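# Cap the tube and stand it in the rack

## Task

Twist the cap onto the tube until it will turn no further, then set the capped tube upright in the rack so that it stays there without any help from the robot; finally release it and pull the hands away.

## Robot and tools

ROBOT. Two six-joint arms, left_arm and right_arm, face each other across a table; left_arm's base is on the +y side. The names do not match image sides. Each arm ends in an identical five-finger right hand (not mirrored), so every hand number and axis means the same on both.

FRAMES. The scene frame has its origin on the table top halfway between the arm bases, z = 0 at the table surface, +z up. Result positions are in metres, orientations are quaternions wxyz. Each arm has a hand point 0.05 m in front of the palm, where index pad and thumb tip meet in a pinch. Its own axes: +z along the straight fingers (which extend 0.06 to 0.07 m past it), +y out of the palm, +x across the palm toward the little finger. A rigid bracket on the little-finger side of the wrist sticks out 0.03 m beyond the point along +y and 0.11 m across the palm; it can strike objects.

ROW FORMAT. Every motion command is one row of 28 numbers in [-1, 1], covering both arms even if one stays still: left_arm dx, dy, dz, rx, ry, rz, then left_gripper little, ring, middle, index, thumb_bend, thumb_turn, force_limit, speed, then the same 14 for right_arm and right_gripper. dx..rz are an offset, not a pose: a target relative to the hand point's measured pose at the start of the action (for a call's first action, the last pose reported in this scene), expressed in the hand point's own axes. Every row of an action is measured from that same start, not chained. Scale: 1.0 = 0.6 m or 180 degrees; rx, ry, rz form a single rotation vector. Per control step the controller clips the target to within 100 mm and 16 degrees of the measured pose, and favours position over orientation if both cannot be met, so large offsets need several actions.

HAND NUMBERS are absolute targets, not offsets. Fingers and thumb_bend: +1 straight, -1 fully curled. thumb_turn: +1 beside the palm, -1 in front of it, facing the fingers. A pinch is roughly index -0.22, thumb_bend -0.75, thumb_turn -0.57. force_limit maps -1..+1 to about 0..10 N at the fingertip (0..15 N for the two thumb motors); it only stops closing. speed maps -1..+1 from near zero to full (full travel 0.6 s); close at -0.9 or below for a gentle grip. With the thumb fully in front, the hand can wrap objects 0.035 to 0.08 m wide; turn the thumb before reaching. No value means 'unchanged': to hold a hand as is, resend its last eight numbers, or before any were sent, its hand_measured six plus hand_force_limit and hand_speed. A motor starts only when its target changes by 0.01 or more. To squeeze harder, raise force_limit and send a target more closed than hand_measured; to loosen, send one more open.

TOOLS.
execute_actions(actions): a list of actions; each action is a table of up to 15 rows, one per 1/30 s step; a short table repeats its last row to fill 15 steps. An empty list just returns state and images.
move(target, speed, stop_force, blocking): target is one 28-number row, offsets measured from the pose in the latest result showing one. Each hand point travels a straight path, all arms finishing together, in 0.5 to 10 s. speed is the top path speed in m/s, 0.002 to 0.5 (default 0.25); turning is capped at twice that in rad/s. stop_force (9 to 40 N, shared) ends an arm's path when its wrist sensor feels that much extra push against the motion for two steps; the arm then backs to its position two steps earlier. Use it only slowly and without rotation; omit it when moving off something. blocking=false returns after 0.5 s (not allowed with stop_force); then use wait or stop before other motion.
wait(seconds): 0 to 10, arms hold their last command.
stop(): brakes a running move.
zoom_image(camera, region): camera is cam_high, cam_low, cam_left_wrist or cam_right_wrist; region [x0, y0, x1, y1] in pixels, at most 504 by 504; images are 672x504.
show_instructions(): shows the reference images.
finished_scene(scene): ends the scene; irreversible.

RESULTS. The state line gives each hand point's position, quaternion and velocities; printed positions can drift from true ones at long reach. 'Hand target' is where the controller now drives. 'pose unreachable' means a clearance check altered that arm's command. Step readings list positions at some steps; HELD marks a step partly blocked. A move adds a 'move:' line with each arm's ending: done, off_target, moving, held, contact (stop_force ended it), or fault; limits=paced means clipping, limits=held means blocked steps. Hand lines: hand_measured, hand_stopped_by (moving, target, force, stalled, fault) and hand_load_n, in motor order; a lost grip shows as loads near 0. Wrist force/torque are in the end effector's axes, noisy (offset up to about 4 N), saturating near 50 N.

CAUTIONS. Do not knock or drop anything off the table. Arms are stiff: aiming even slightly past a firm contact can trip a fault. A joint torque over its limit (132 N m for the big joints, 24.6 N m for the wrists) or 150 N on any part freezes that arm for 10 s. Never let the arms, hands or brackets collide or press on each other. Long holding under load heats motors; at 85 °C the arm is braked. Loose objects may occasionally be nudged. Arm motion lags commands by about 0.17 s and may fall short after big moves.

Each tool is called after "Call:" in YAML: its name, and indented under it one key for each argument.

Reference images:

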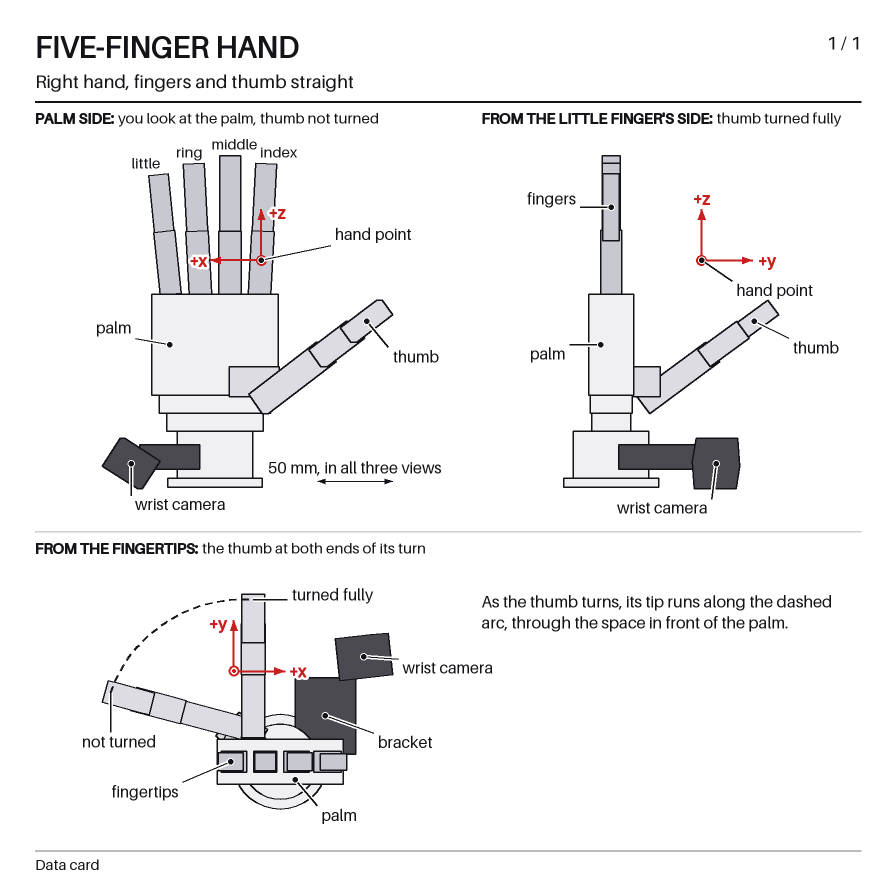

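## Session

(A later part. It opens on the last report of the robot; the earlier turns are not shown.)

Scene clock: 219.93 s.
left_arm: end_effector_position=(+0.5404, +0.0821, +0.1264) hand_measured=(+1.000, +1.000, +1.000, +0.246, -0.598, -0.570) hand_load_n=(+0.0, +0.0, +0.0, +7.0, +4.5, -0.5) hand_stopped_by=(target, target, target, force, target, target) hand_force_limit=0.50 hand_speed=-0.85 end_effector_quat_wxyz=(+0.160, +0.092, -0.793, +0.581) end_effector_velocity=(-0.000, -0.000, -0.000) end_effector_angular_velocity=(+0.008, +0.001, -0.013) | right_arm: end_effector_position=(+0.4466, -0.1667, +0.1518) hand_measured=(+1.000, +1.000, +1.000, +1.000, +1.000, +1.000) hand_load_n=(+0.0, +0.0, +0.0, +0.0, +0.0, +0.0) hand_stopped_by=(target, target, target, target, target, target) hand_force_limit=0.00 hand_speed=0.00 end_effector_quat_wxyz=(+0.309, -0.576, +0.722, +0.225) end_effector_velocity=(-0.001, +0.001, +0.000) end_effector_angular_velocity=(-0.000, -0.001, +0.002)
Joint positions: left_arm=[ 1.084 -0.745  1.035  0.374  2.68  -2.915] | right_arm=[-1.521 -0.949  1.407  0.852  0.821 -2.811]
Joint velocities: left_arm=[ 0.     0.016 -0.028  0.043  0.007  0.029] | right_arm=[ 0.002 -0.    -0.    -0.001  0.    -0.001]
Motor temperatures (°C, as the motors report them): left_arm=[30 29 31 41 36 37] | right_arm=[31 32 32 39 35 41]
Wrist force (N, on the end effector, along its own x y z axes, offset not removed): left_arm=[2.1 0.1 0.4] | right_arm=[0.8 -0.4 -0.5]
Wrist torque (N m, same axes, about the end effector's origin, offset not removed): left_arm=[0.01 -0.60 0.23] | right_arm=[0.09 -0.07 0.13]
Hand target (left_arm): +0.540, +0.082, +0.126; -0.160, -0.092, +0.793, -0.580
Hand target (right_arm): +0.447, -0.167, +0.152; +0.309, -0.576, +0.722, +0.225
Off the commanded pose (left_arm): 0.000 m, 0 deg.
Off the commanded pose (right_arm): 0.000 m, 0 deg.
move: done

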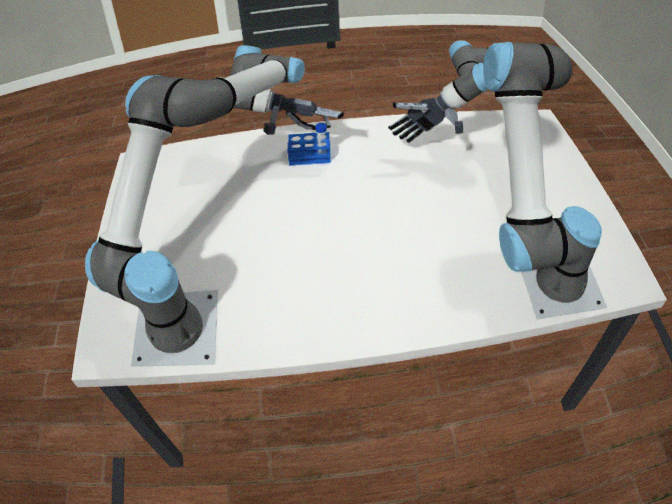

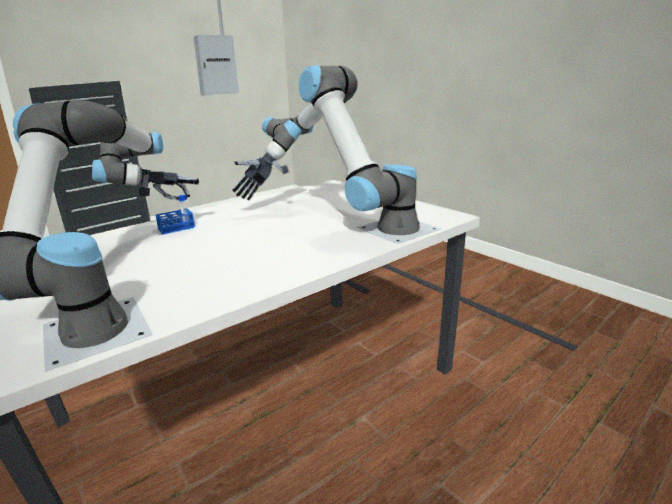

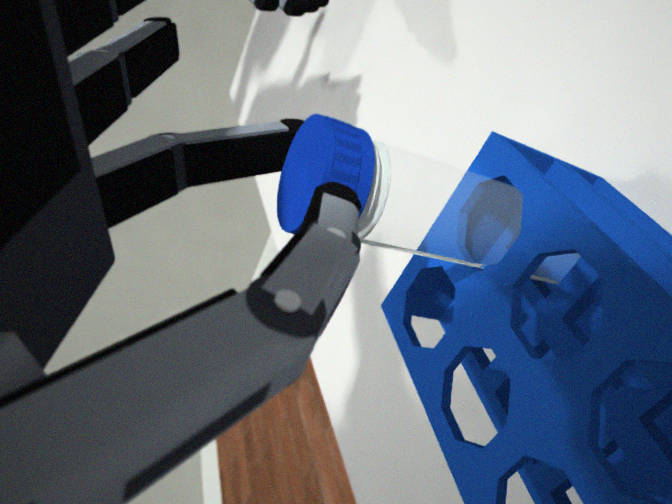

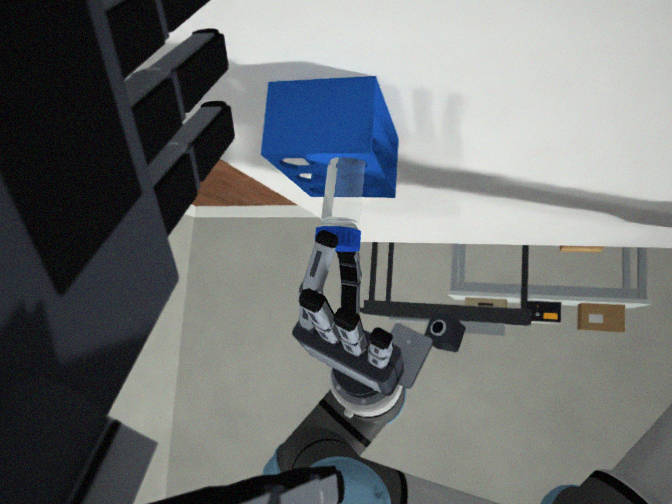

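Call:
move:
  target: [0.004,0.002,0,0,0,0,1,1,1,-0.3,-0.6,-0.57,0.5,-0.85,0,0,0,0,0,0,1,1,1,0.45,-0.6,-0.57,0.5,0]
  speed: 0.02

Call:
move:
  target: [0,0,0,0,0,0,1,1,1,0.5,-0.6,-0.57,0.5,0,0,0,0,0,0,0,1,1,1,0.45,-0.6,-0.57,0.5,0]

Call:
move:
  target: [0.0125,0.005,-0.001,0.06,-0.148,-0.046,1,1,1,0.5,-0.6,-0.57,0.5,0,0,0,0,0,0,0,1,1,1,0.45,-0.6,-0.57,0.5,0]

Call:
move:
  target: [0.013,0.004,0.0035,0.06,-0.148,-0.046,1,1,1,0.5,-0.6,-0.57,0.5,0,0,0,0,0,0,0,1,1,1,0.45,-0.6,-0.57,0.5,0]

Call:
move:
  target: [0.013,0.004,0.0035,0.06,-0.148,-0.046,1,1,1,0.5,-0.6,-0.57,0.5,0,-0.172,-0.042,0.297,0.364,-0.031,0.113,1,1,1,0.45,-0.6,-0.57,0.5,0]
  speed: 0.15

Scene clock: 242.97 s.
left_arm: end_effector_position=(+0.5378, +0.0825, +0.1262) hand_measured=(+1.000, +1.000, +1.000, +0.246, -0.598, -0.570) hand_load_n=(+0.0, +0.0, +0.0, +7.0, +4.5, -0.5) hand_stopped_by=(target, target, target, force, target, target) hand_force_limit=0.50 hand_speed=-0.85 end_effector_quat_wxyz=(+0.160, +0.092, -0.793, +0.581) end_effector_velocity=(-0.000, -0.001, +0.000) end_effector_angular_velocity=(-0.001, -0.002, -0.001) | right_arm: end_effector_position=(+0.4466, -0.1667, +0.1518) hand_measured=(+1.000, +1.000, +1.000, +0.450, -0.600, -0.570) hand_load_n=(+0.0, +0.0, +0.0, +0.0, +0.0, +0.0) hand_stopped_by=(target, target, target, target, target, target) hand_force_limit=0.50 hand_speed=0.00 end_effector_quat_wxyz=(+0.309, -0.576, +0.722, +0.225) end_effector_velocity=(+0.000, -0.000, -0.000) end_effector_angular_velocity=(+0.000, -0.001, -0.000)
Joint positions: left_arm=[ 1.082 -0.752  1.049  0.366  2.678 -2.917] | right_arm=[-1.521 -0.949  1.407  0.852  0.821 -2.811]
Joint velocities: left_arm=[-0.001 -0.001  0.    -0.002 -0.     0.   ] | right_arm=[-0.     0.    -0.    -0.001 -0.     0.   ]
Motor temperatures (°C, as the motors report them): left_arm=[30 29 31 41 36 37] | right_arm=[31 32 32 39 35 41]
Wrist force (N, on the end effector, along its own x y z axes, offset not removed): left_arm=[2.6 0.8 0.7] | right_arm=[-0.1 0.6 1.8]
Wrist torque (N m, same axes, about the end effector's origin, offset not removed): left_arm=[0.12 -0.58 0.29] | right_arm=[0.06 0.07 0.01]
Hand target (left_arm): +0.538, +0.083, +0.126; -0.160, -0.092, +0.793, -0.581
Hand target (right_arm): +0.447, -0.167, +0.152; +0.309, -0.576, +0.722, +0.225
Off the commanded pose (left_arm): 0.000 m, 0 deg.
Off the commanded pose (right_arm): 0.000 m, 0 deg.
move: done

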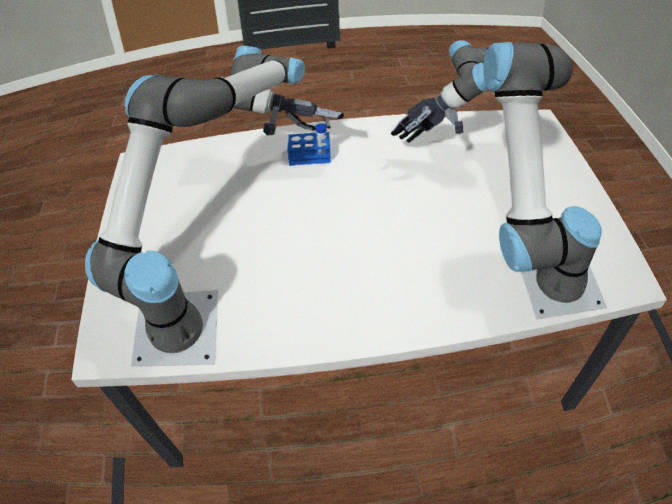

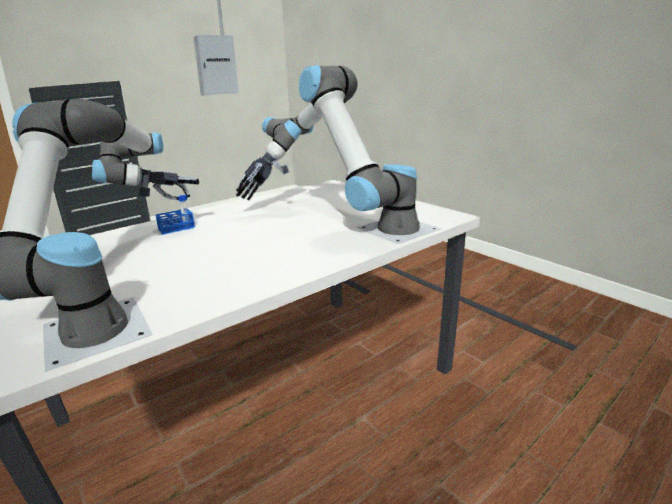

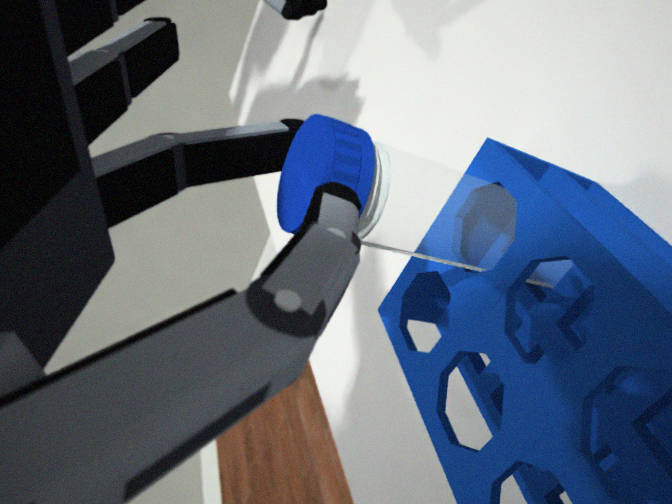

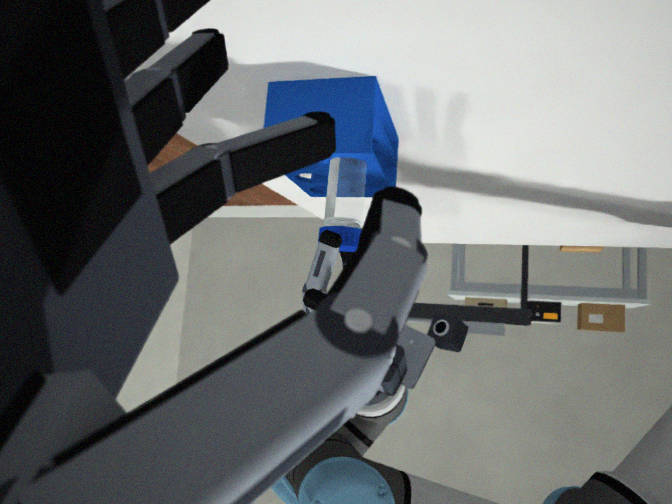

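Scene clock: 243.47 s.
left_arm: end_effector_position=(+0.5378, +0.0825, +0.1262) hand_measured=(+1.000, +1.000, +1.000, +0.500, -0.600, -0.570) hand_load_n=(+0.0, +0.0, +0.0, +0.0, +0.0, +0.0) hand_stopped_by=(target, target, target, target, target, target) hand_force_limit=0.50 hand_speed=0.00 end_effector_quat_wxyz=(+0.160, +0.092, -0.793, +0.581) end_effector_velocity=(+0.001, +0.001, +0.001) end_effector_angular_velocity=(-0.001, -0.002, +0.002) | right_arm: end_effector_position=(+0.4466, -0.1667, +0.1518) hand_measured=(+1.000, +1.000, +1.000, +0.450, -0.600, -0.570) hand_load_n=(+0.0, +0.0, +0.0, +0.0, +0.0, +0.0) hand_stopped_by=(target, target, target, target, target, target) hand_force_limit=0.50 hand_speed=0.00 end_effector_quat_wxyz=(+0.309, -0.576, +0.722, +0.225) end_effector_velocity=(-0.000, +0.000, -0.000) end_effector_angular_velocity=(-0.000, -0.000, +0.001)
Joint positions: left_arm=[ 1.082 -0.752  1.049  0.366  2.678 -2.917] | right_arm=[-1.521 -0.949  1.407  0.852  0.821 -2.811]
Joint velocities: left_arm=[ 0.001 -0.001 -0.    -0.001 -0.     0.   ] | right_arm=[ 0.001  0.001 -0.    -0.     0.    -0.   ]
Motor temperatures (°C, as the motors report them): left_arm=[30 29 31 41 36 37] | right_arm=[31 32 32 39 35 41]
Wrist force (N, on the end effector, along its own x y z axes, offset not removed): left_arm=[2.3 0.1 0.8] | right_arm=[-0.5 0.3 -1.4]
Wrist torque (N m, same axes, about the end effector's origin, offset not removed): left_arm=[0.07 -0.51 0.24] | right_arm=[0.21 0.31 0.02]
Hand target (left_arm): +0.538, +0.083, +0.126; -0.160, -0.092, +0.793, -0.581
Hand target (right_arm): +0.447, -0.167, +0.152; +0.309, -0.576, +0.722, +0.225
Off the commanded pose (left_arm): 0.000 m, 0 deg.
Off the commanded pose (right_arm): 0.000 m, 0 deg.
move: done

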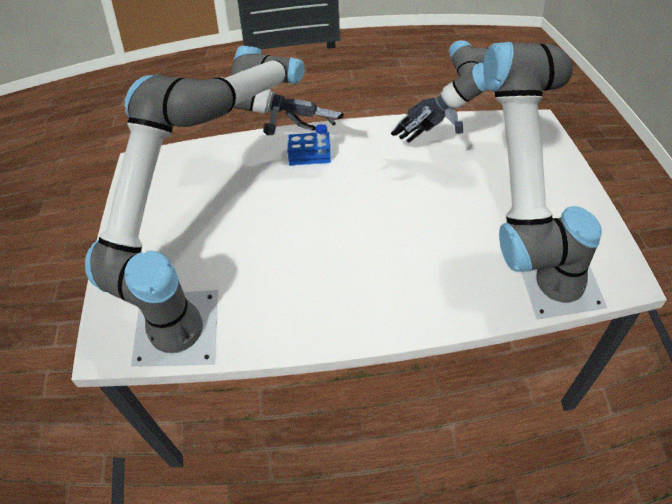

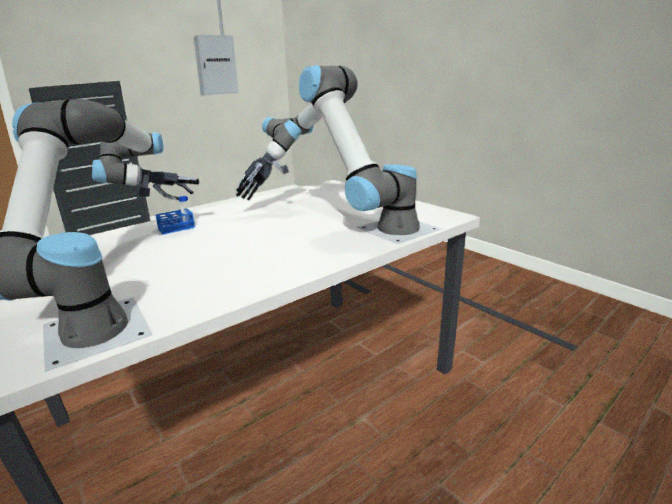

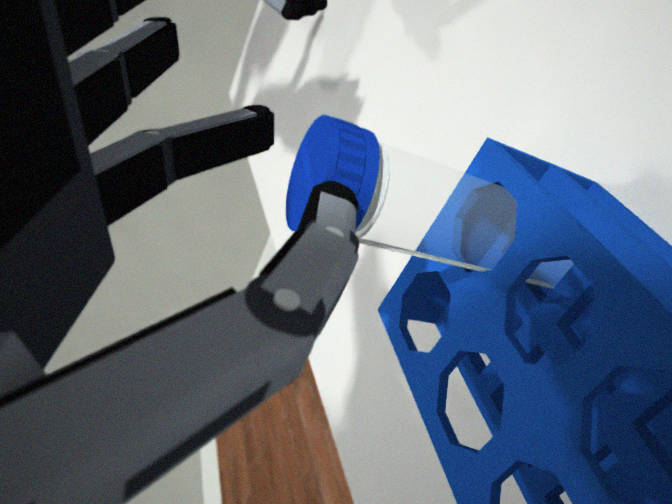

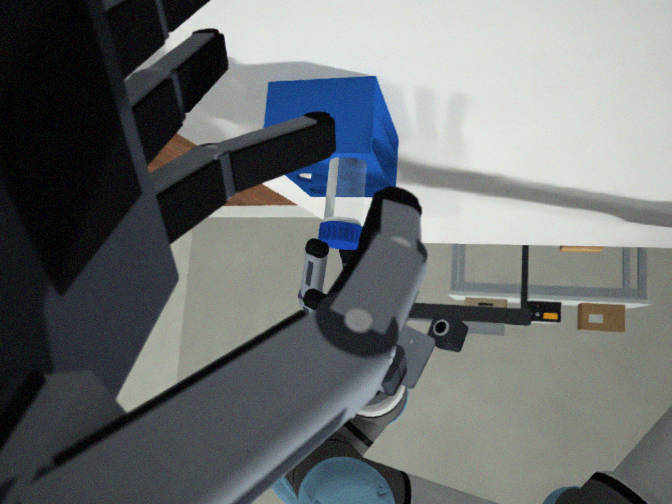

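Scene clock: 245.07 s.
left_arm: end_effector_position=(+0.5299, +0.0845, +0.1263) hand_measured=(+1.000, +1.000, +1.000, +0.500, -0.600, -0.570) hand_load_n=(+0.0, +0.0, +0.0, +0.0, +0.0, +0.0) hand_stopped_by=(target, target, target, target, target, target) hand_force_limit=0.50 hand_speed=0.00 end_effector_quat_wxyz=(+0.005, +0.294, -0.742, +0.602) end_effector_velocity=(+0.000, +0.000, +0.000) end_effector_angular_velocity=(-0.000, -0.002, +0.012) | right_arm: end_effector_position=(+0.4466, -0.1667, +0.1518) hand_measured=(+1.000, +1.000, +1.000, +0.450, -0.600, -0.570) hand_load_n=(+0.0, +0.0, +0.0, +0.0, +0.0, +0.0) hand_stopped_by=(target, target, target, target, target, target) hand_force_limit=0.50 hand_speed=0.00 end_effector_quat_wxyz=(+0.309, -0.576, +0.722, +0.225) end_effector_velocity=(+0.000, -0.001, -0.000) end_effector_angular_velocity=(-0.000, +0.000, -0.001)
Joint positions: left_arm=[ 0.943 -1.087  1.576 -0.168  2.083 -3.366] | right_arm=[-1.521 -0.949  1.407  0.852  0.821 -2.811]
Joint velocities: left_arm=[-0.004 -0.005  0.009 -0.008 -0.016 -0.005] | right_arm=[-0.001  0.001  0.     0.     0.    -0.001]
Motor temperatures (°C, as the motors report them): left_arm=[30 29 31 41 36 37] | right_arm=[31 32 32 39 35 41]
Wrist force (N, on the end effector, along its own x y z axes, offset not removed): left_arm=[1.6 1.6 1.0] | right_arm=[-0.4 0.3 0.3]
Wrist torque (N m, same axes, about the end effector's origin, offset not removed): left_arm=[0.24 -0.56 0.25] | right_arm=[0.17 0.19 -0.08]
Hand target (left_arm): +0.530, +0.085, +0.126; -0.005, -0.294, +0.742, -0.602
Hand target (right_arm): +0.447, -0.167, +0.152; +0.309, -0.576, +0.722, +0.225
Off the commanded pose (left_arm): 0.000 m, 0 deg.
Off the commanded pose (right_arm): 0.000 m, 0 deg.
move: done

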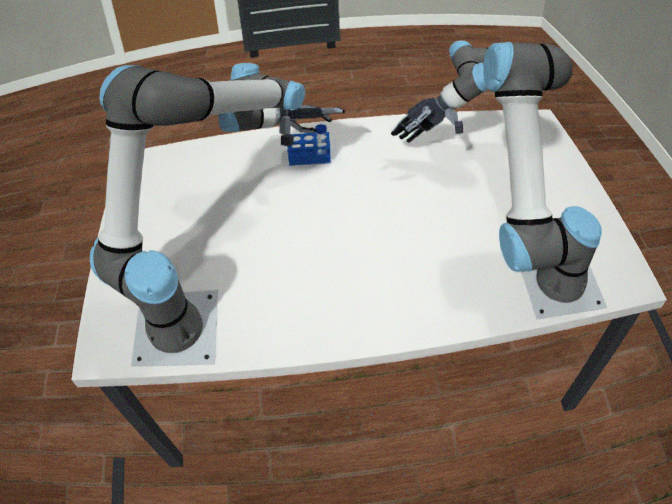

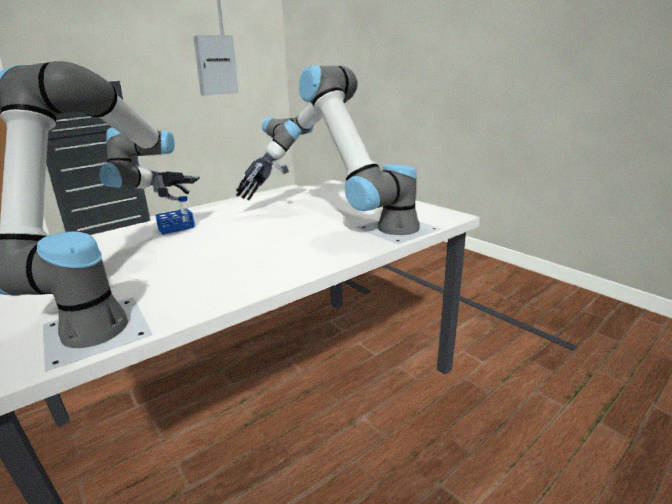

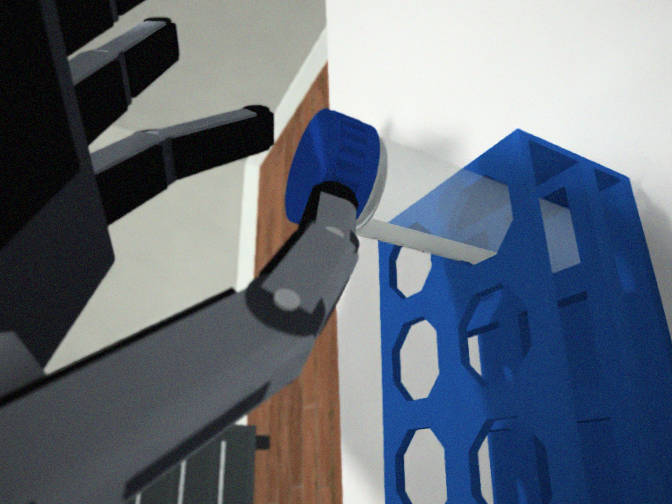

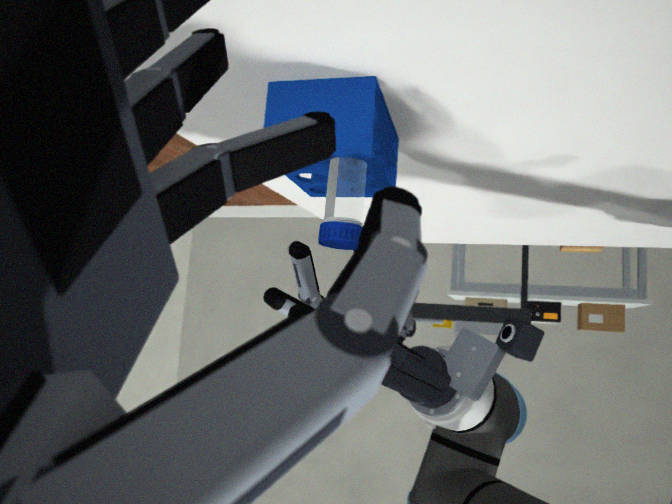

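Scene clock: 246.67 s.
left_arm: end_effector_position=(+0.5231, +0.0798, +0.1265) hand_measured=(+1.000, +1.000, +1.000, +0.500, -0.600, -0.570) hand_load_n=(+0.0, +0.0, +0.0, +0.0, +0.0, +0.0) hand_stopped_by=(target, target, target, target, target, target) hand_force_limit=0.50 hand_speed=0.00 end_effector_quat_wxyz=(-0.150, +0.475, -0.642, +0.583) end_effector_velocity=(+0.001, +0.000, -0.001) end_effector_angular_velocity=(+0.002, +0.001, +0.011) | right_arm: end_effector_position=(+0.4466, -0.1667, +0.1518) hand_measured=(+1.000, +1.000, +1.000, +0.450, -0.600, -0.570) hand_load_n=(+0.0, +0.0, +0.0, +0.0, +0.0, +0.0) hand_stopped_by=(target, target, target, target, target, target) hand_force_limit=0.50 hand_speed=0.00 end_effector_quat_wxyz=(+0.309, -0.576, +0.722, +0.225) end_effector_velocity=(-0.000, +0.000, -0.000) end_effector_angular_velocity=(-0.000, +0.000, +0.000)
Joint positions: left_arm=[ 0.693 -1.196  1.737 -0.255  1.345 -3.594] | right_arm=[-1.521 -0.949  1.407  0.852  0.821 -2.811]
Joint velocities: left_arm=[-0.004  0.003 -0.001  0.001 -0.014 -0.004] | right_arm=[ 0.  0.  0. -0.  0. -0.]
Motor temperatures (°C, as the motors report them): left_arm=[30 29 31 41 36 37] | right_arm=[31 32 32 39 35 41]
Wrist force (N, on the end effector, along its own x y z axes, offset not removed): left_arm=[1.5 0.5 0.4] | right_arm=[-0.2 1.4 -0.1]
Wrist torque (N m, same axes, about the end effector's origin, offset not removed): left_arm=[0.12 -0.35 0.17] | right_arm=[0.36 0.15 0.03]
Hand target (left_arm): +0.523, +0.080, +0.126; +0.150, -0.476, +0.642, -0.583
Hand target (right_arm): +0.447, -0.167, +0.152; +0.309, -0.576, +0.722, +0.225
Off the commanded pose (left_arm): 0.000 m, 0 deg.
Off the commanded pose (right_arm): 0.000 m, 0 deg.
move: done

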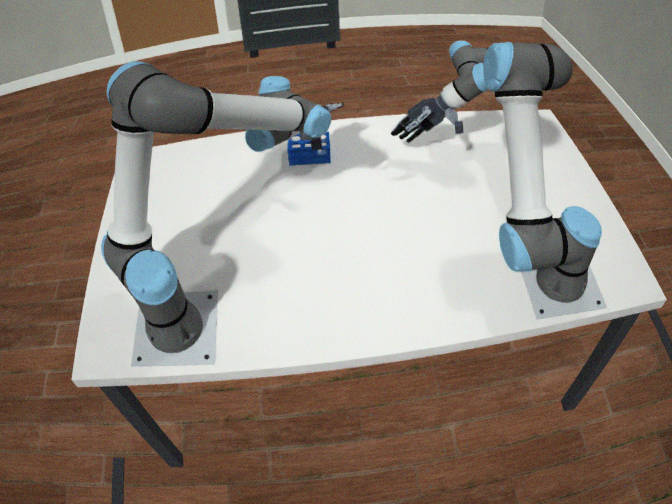

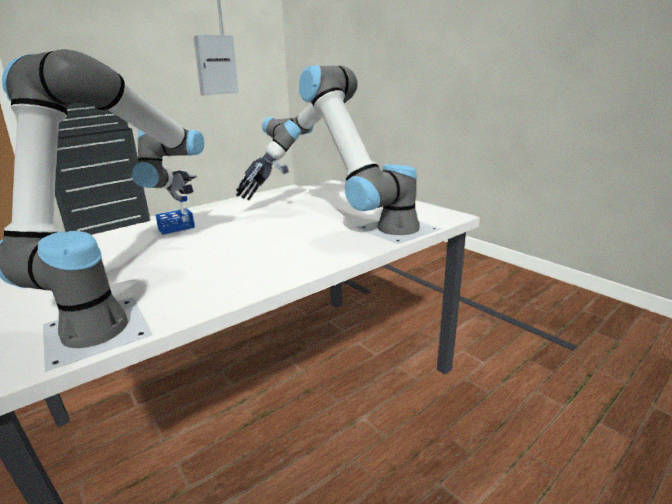

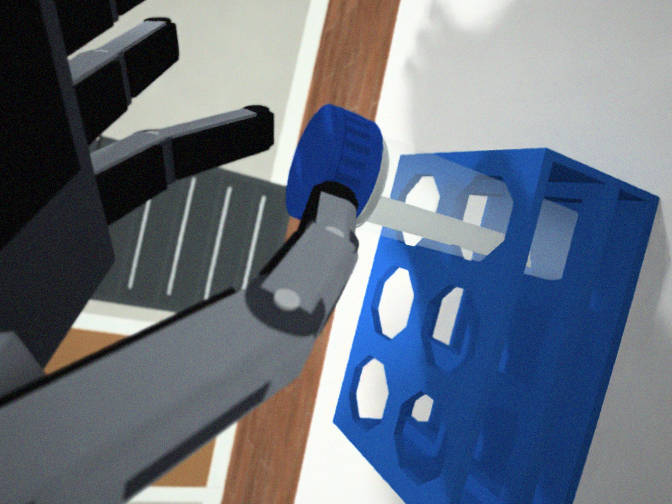

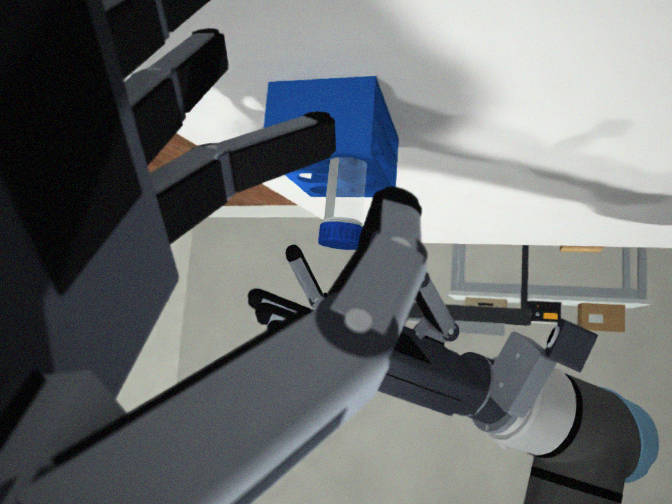

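Scene clock: 251.10 s.
left_arm: end_effector_position=(+0.5197, +0.0721, +0.1268) hand_measured=(+1.000, +1.000, +1.000, +0.500, -0.600, -0.570) hand_load_n=(+0.0, +0.0, +0.0, +0.0, +0.0, +0.0) hand_stopped_by=(target, target, target, target, target, target) hand_force_limit=0.50 hand_speed=0.00 end_effector_quat_wxyz=(-0.295, +0.625, -0.498, +0.525) end_effector_velocity=(+0.001, +0.001, +0.001) end_effector_angular_velocity=(-0.000, +0.001, +0.007) | right_arm: end_effector_position=(+0.5193, +0.0203, +0.0991) hand_measured=(+1.000, +1.000, +1.000, +0.450, -0.600, -0.570) hand_load_n=(+0.0, +0.0, +0.0, +0.0, +0.0, +0.0) hand_stopped_by=(target, target, target, target, target, target) hand_force_limit=0.50 hand_speed=0.00 end_effector_quat_wxyz=(+0.560, -0.179, +0.799, -0.124) end_effector_velocity=(+0.001, +0.001, -0.001) end_effector_angular_velocity=(-0.002, -0.002, -0.013)
Joint positions: left_arm=[ 0.487 -1.063  1.552 -0.023  0.662 -3.905] | right_arm=[-0.816 -0.885  1.477 -0.145  2.227 -1.726]
Joint velocities: left_arm=[ 0.001  0.002 -0.005  0.007 -0.005 -0.005] | right_arm=[ 0.006  0.01  -0.014  0.008  0.018  0.007]
Motor temperatures (°C, as the motors report them): left_arm=[30 29 31 41 36 37] | right_arm=[31 32 32 39 35 41]
Wrist force (N, on the end effector, along its own x y z axes, offset not removed): left_arm=[-0.2 0.0 1.7] | right_arm=[0.4 0.3 -0.1]
Wrist torque (N m, same axes, about the end effector's origin, offset not removed): left_arm=[-0.02 -0.17 0.05] | right_arm=[0.11 -0.02 0.03]
Hand target (left_arm): +0.520, +0.072, +0.127; -0.295, +0.625, -0.497, +0.525
Hand target (right_arm): +0.519, +0.020, +0.099; +0.560, -0.179, +0.799, -0.125
Off the commanded pose (left_arm): 0.000 m, 0 deg.
Off the commanded pose (right_arm): 0.000 m, 0 deg.
move: done

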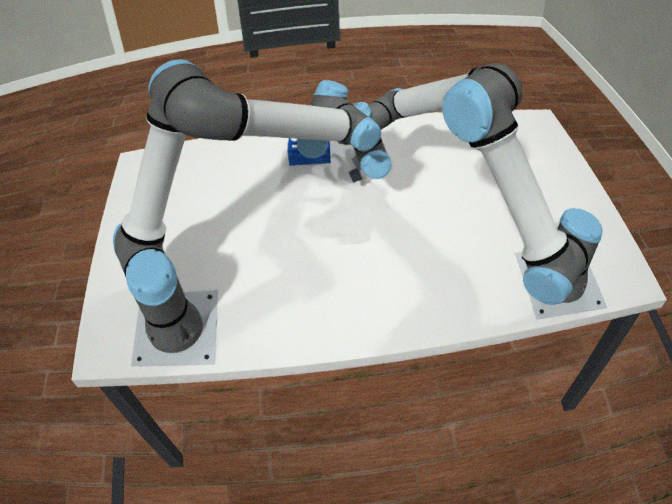

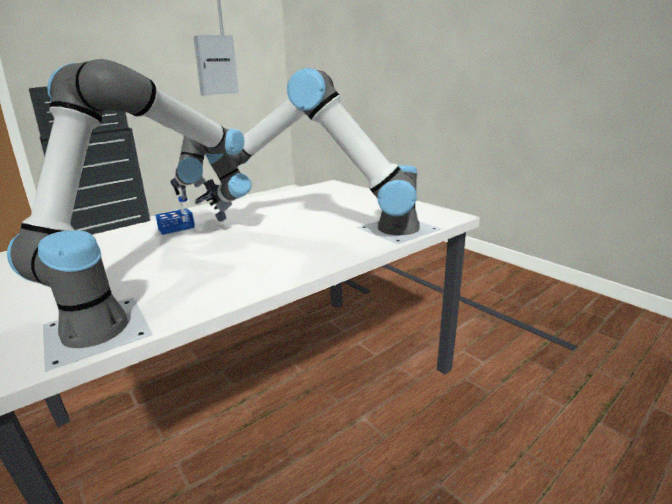

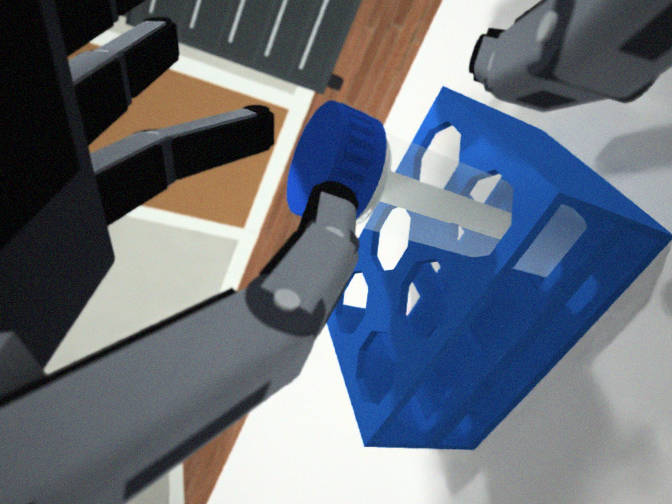

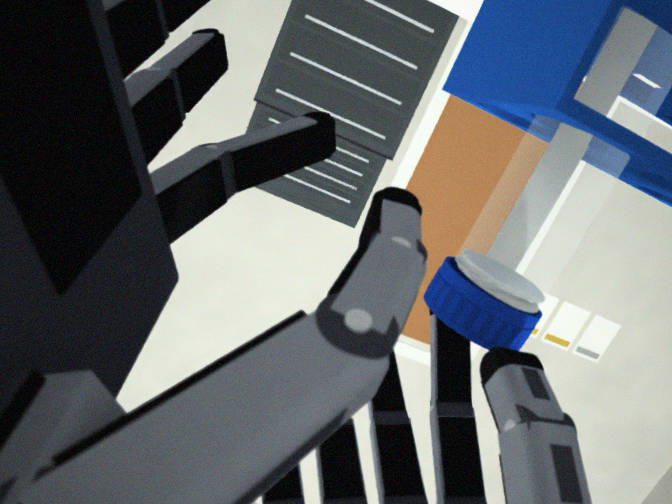

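Call:
move:
  target: [-0.0122,-0.006,0.0035,-0.06,0.148,0.046,1,1,1,0.5,-0.6,-0.57,0.5,0,0,0,0,-0.094,-0.044,-0.038,1,1,1,0.45,-0.6,-0.57,0.5,0]
  speed: 0.15

Call:
move:
  target: [0,0,0,0,0,0,1,1,1,0.5,-0.6,-0.57,0.5,0,-0.011,0.049,0.0255,0,0,0,1,1,1,0.45,-0.6,-0.57,0.5,0]
  speed: 0.03

Scene clock: 257.87 s.
left_arm: end_effector_position=(+0.5230, +0.0798, +0.1266) hand_measured=(+1.000, +1.000, +1.000, +0.500, -0.600, -0.570) hand_load_n=(+0.0, +0.0, +0.0, +0.0, +0.0, +0.0) hand_stopped_by=(target, target, target, target, target, target) hand_force_limit=0.50 hand_speed=0.00 end_effector_quat_wxyz=(-0.150, +0.475, -0.642, +0.583) end_effector_velocity=(+0.000, -0.001, +0.001) end_effector_angular_velocity=(-0.003, -0.001, -0.013) | right_arm: end_effector_position=(+0.5192, +0.0202, +0.0991) hand_measured=(+1.000, +1.000, +1.000, +0.450, -0.600, -0.570) hand_load_n=(+0.0, +0.0, +0.0, +0.0, +0.0, +0.0) hand_stopped_by=(target, target, target, target, target, target) hand_force_limit=0.50 hand_speed=0.00 end_effector_quat_wxyz=(+0.573, -0.315, +0.756, -0.026) end_effector_velocity=(-0.000, +0.000, +0.000) end_effector_angular_velocity=(+0.000, +0.001, +0.007)
Joint positions: left_arm=[ 0.692 -1.196  1.737 -0.255  1.344 -3.594] | right_arm=[-0.972 -0.974  1.626 -0.296  1.762 -1.94 ]
Joint velocities: left_arm=[ 0.005  0.001 -0.002 -0.003  0.017  0.004] | right_arm=[-0.003 -0.001  0.001  0.    -0.01  -0.003]
Motor temperatures (°C, as the motors report them): left_arm=[30 29 31 41 36 37] | right_arm=[31 32 32 39 35 41]
Wrist force (N, on the end effector, along its own x y z axes, offset not removed): left_arm=[1.9 1.5 0.6] | right_arm=[-0.2 0.5 0.9]
Wrist torque (N m, same axes, about the end effector's origin, offset not removed): left_arm=[0.25 -0.44 0.28] | right_arm=[0.18 0.11 -0.04]
Hand target (left_arm): +0.523, +0.080, +0.127; +0.149, -0.475, +0.642, -0.583
Hand target (right_arm): +0.519, +0.020, +0.099; +0.573, -0.315, +0.756, -0.026
Off the commanded pose (left_arm): 0.000 m, 0 deg.
Off the commanded pose (right_arm): 0.000 m, 0 deg.
move: done

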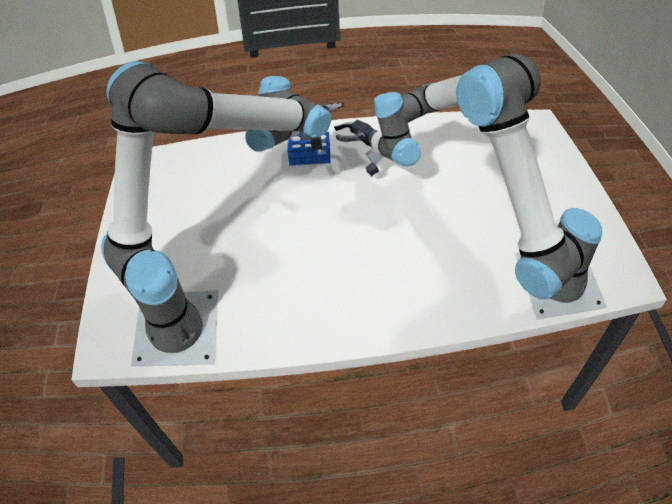

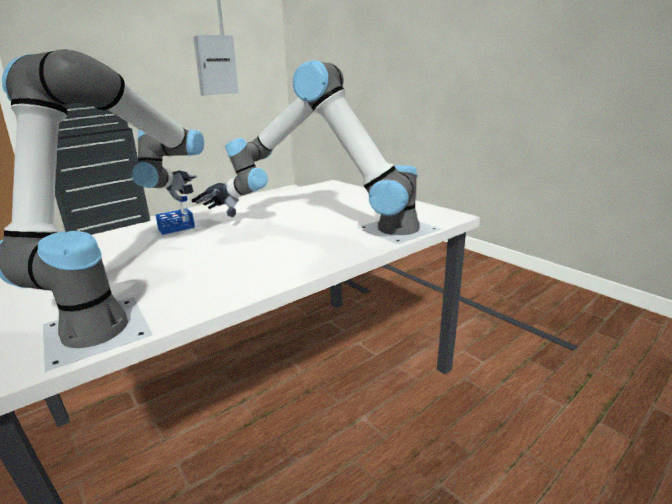

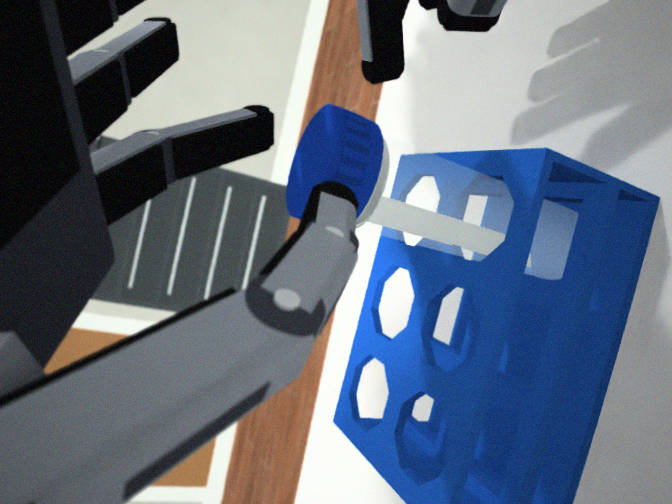

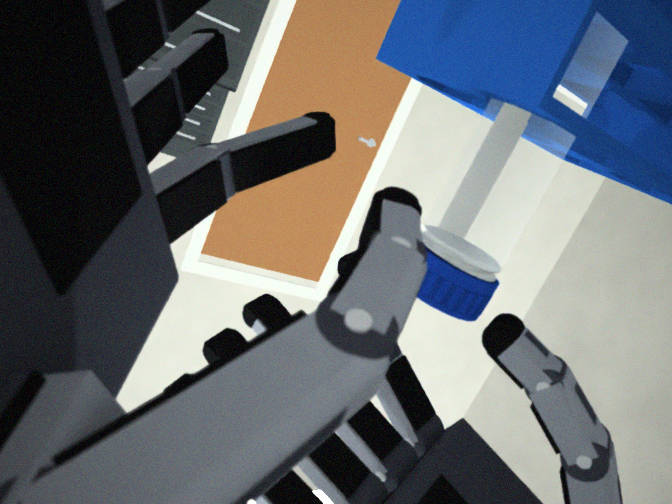

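Scene clock: 259.33 s.
left_arm: end_effector_position=(+0.5231, +0.0798, +0.1266) hand_measured=(+1.000, +1.000, +1.000, +0.500, -0.600, -0.570) hand_load_n=(+0.0, +0.0, +0.0, +0.0, +0.0, +0.0) hand_stopped_by=(target, target, target, target, target, target) hand_force_limit=0.50 hand_speed=0.00 end_effector_quat_wxyz=(-0.150, +0.475, -0.642, +0.583) end_effector_velocity=(-0.000, -0.001, +0.000) end_effector_angular_velocity=(-0.001, -0.001, -0.000) | right_arm: end_effector_position=(+0.5206, +0.0518, +0.0878) hand_measured=(+1.000, +1.000, +1.000, +0.450, -0.600, -0.570) hand_load_n=(+0.0, +0.0, +0.0, +0.0, +0.0, +0.0) hand_stopped_by=(target, target, target, target, target, target) hand_force_limit=0.50 hand_speed=0.00 end_effector_quat_wxyz=(+0.573, -0.315, +0.756, -0.026) end_effector_velocity=(+0.000, +0.002, -0.001) end_effector_angular_velocity=(-0.000, +0.000, -0.000)
Joint positions: left_arm=[ 0.692 -1.196  1.737 -0.255  1.344 -3.594] | right_arm=[-0.924 -0.91   1.548 -0.278  1.808 -1.923]
Joint velocities: left_arm=[-0.001  0.    -0.    -0.001 -0.     0.   ] | right_arm=[ 0.003  0.005 -0.006  0.002  0.003  0.001]
Motor temperatures (°C, as the motors report them): left_arm=[30 29 31 41 36 37] | right_arm=[31 32 32 39 35 41]
Wrist force (N, on the end effector, along its own x y z axes, offset not removed): left_arm=[2.7 1.8 1.1] | right_arm=[-0.1 -0.4 -0.5]
Wrist torque (N m, same axes, about the end effector's origin, offset not removed): left_arm=[0.24 -0.66 0.24] | right_arm=[0.11 0.05 -0.07]
Hand target (left_arm): +0.523, +0.080, +0.127; +0.150, -0.475, +0.642, -0.583
Hand target (right_arm): +0.521, +0.052, +0.088; +0.573, -0.315, +0.756, -0.026
Off the commanded pose (left_arm): 0.000 m, 0 deg.
Off the commanded pose (right_arm): 0.000 m, 0 deg.
move: done

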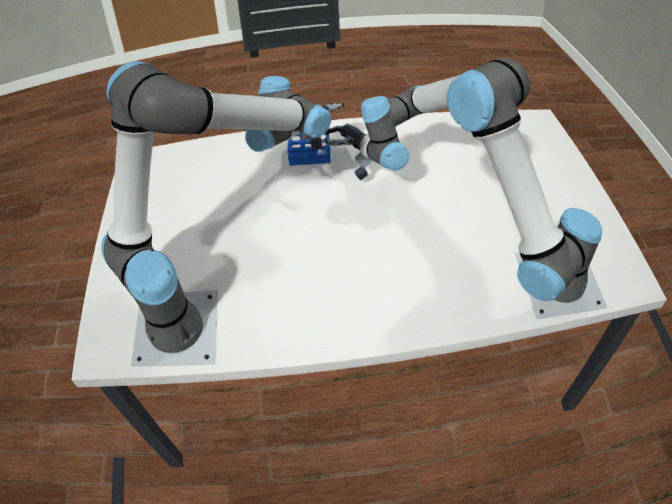

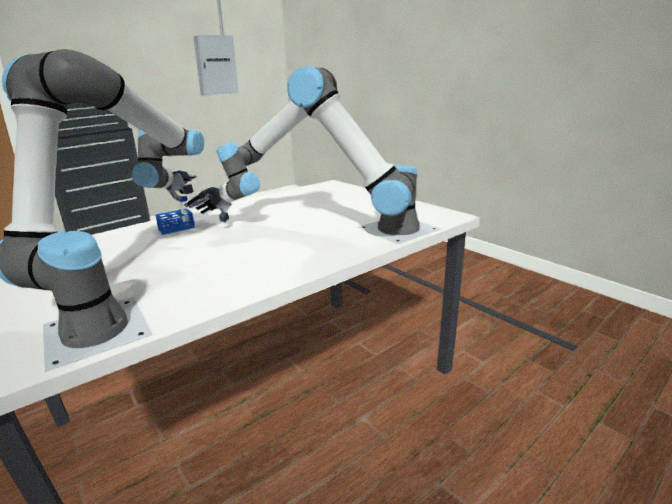

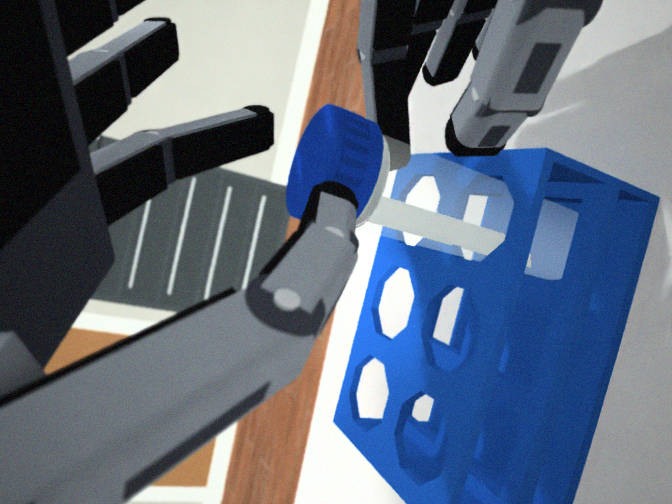

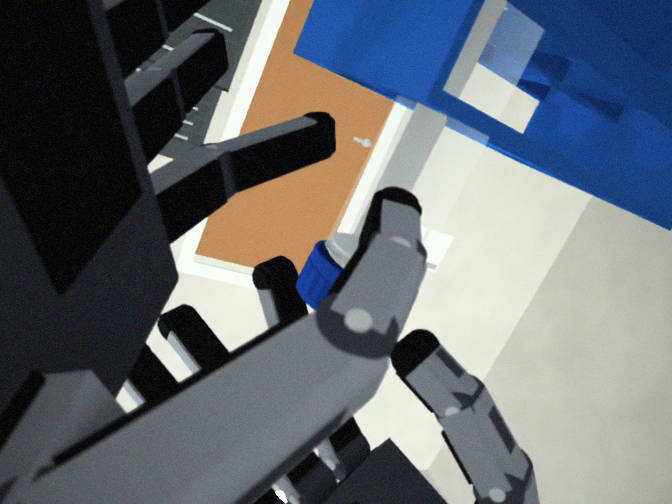

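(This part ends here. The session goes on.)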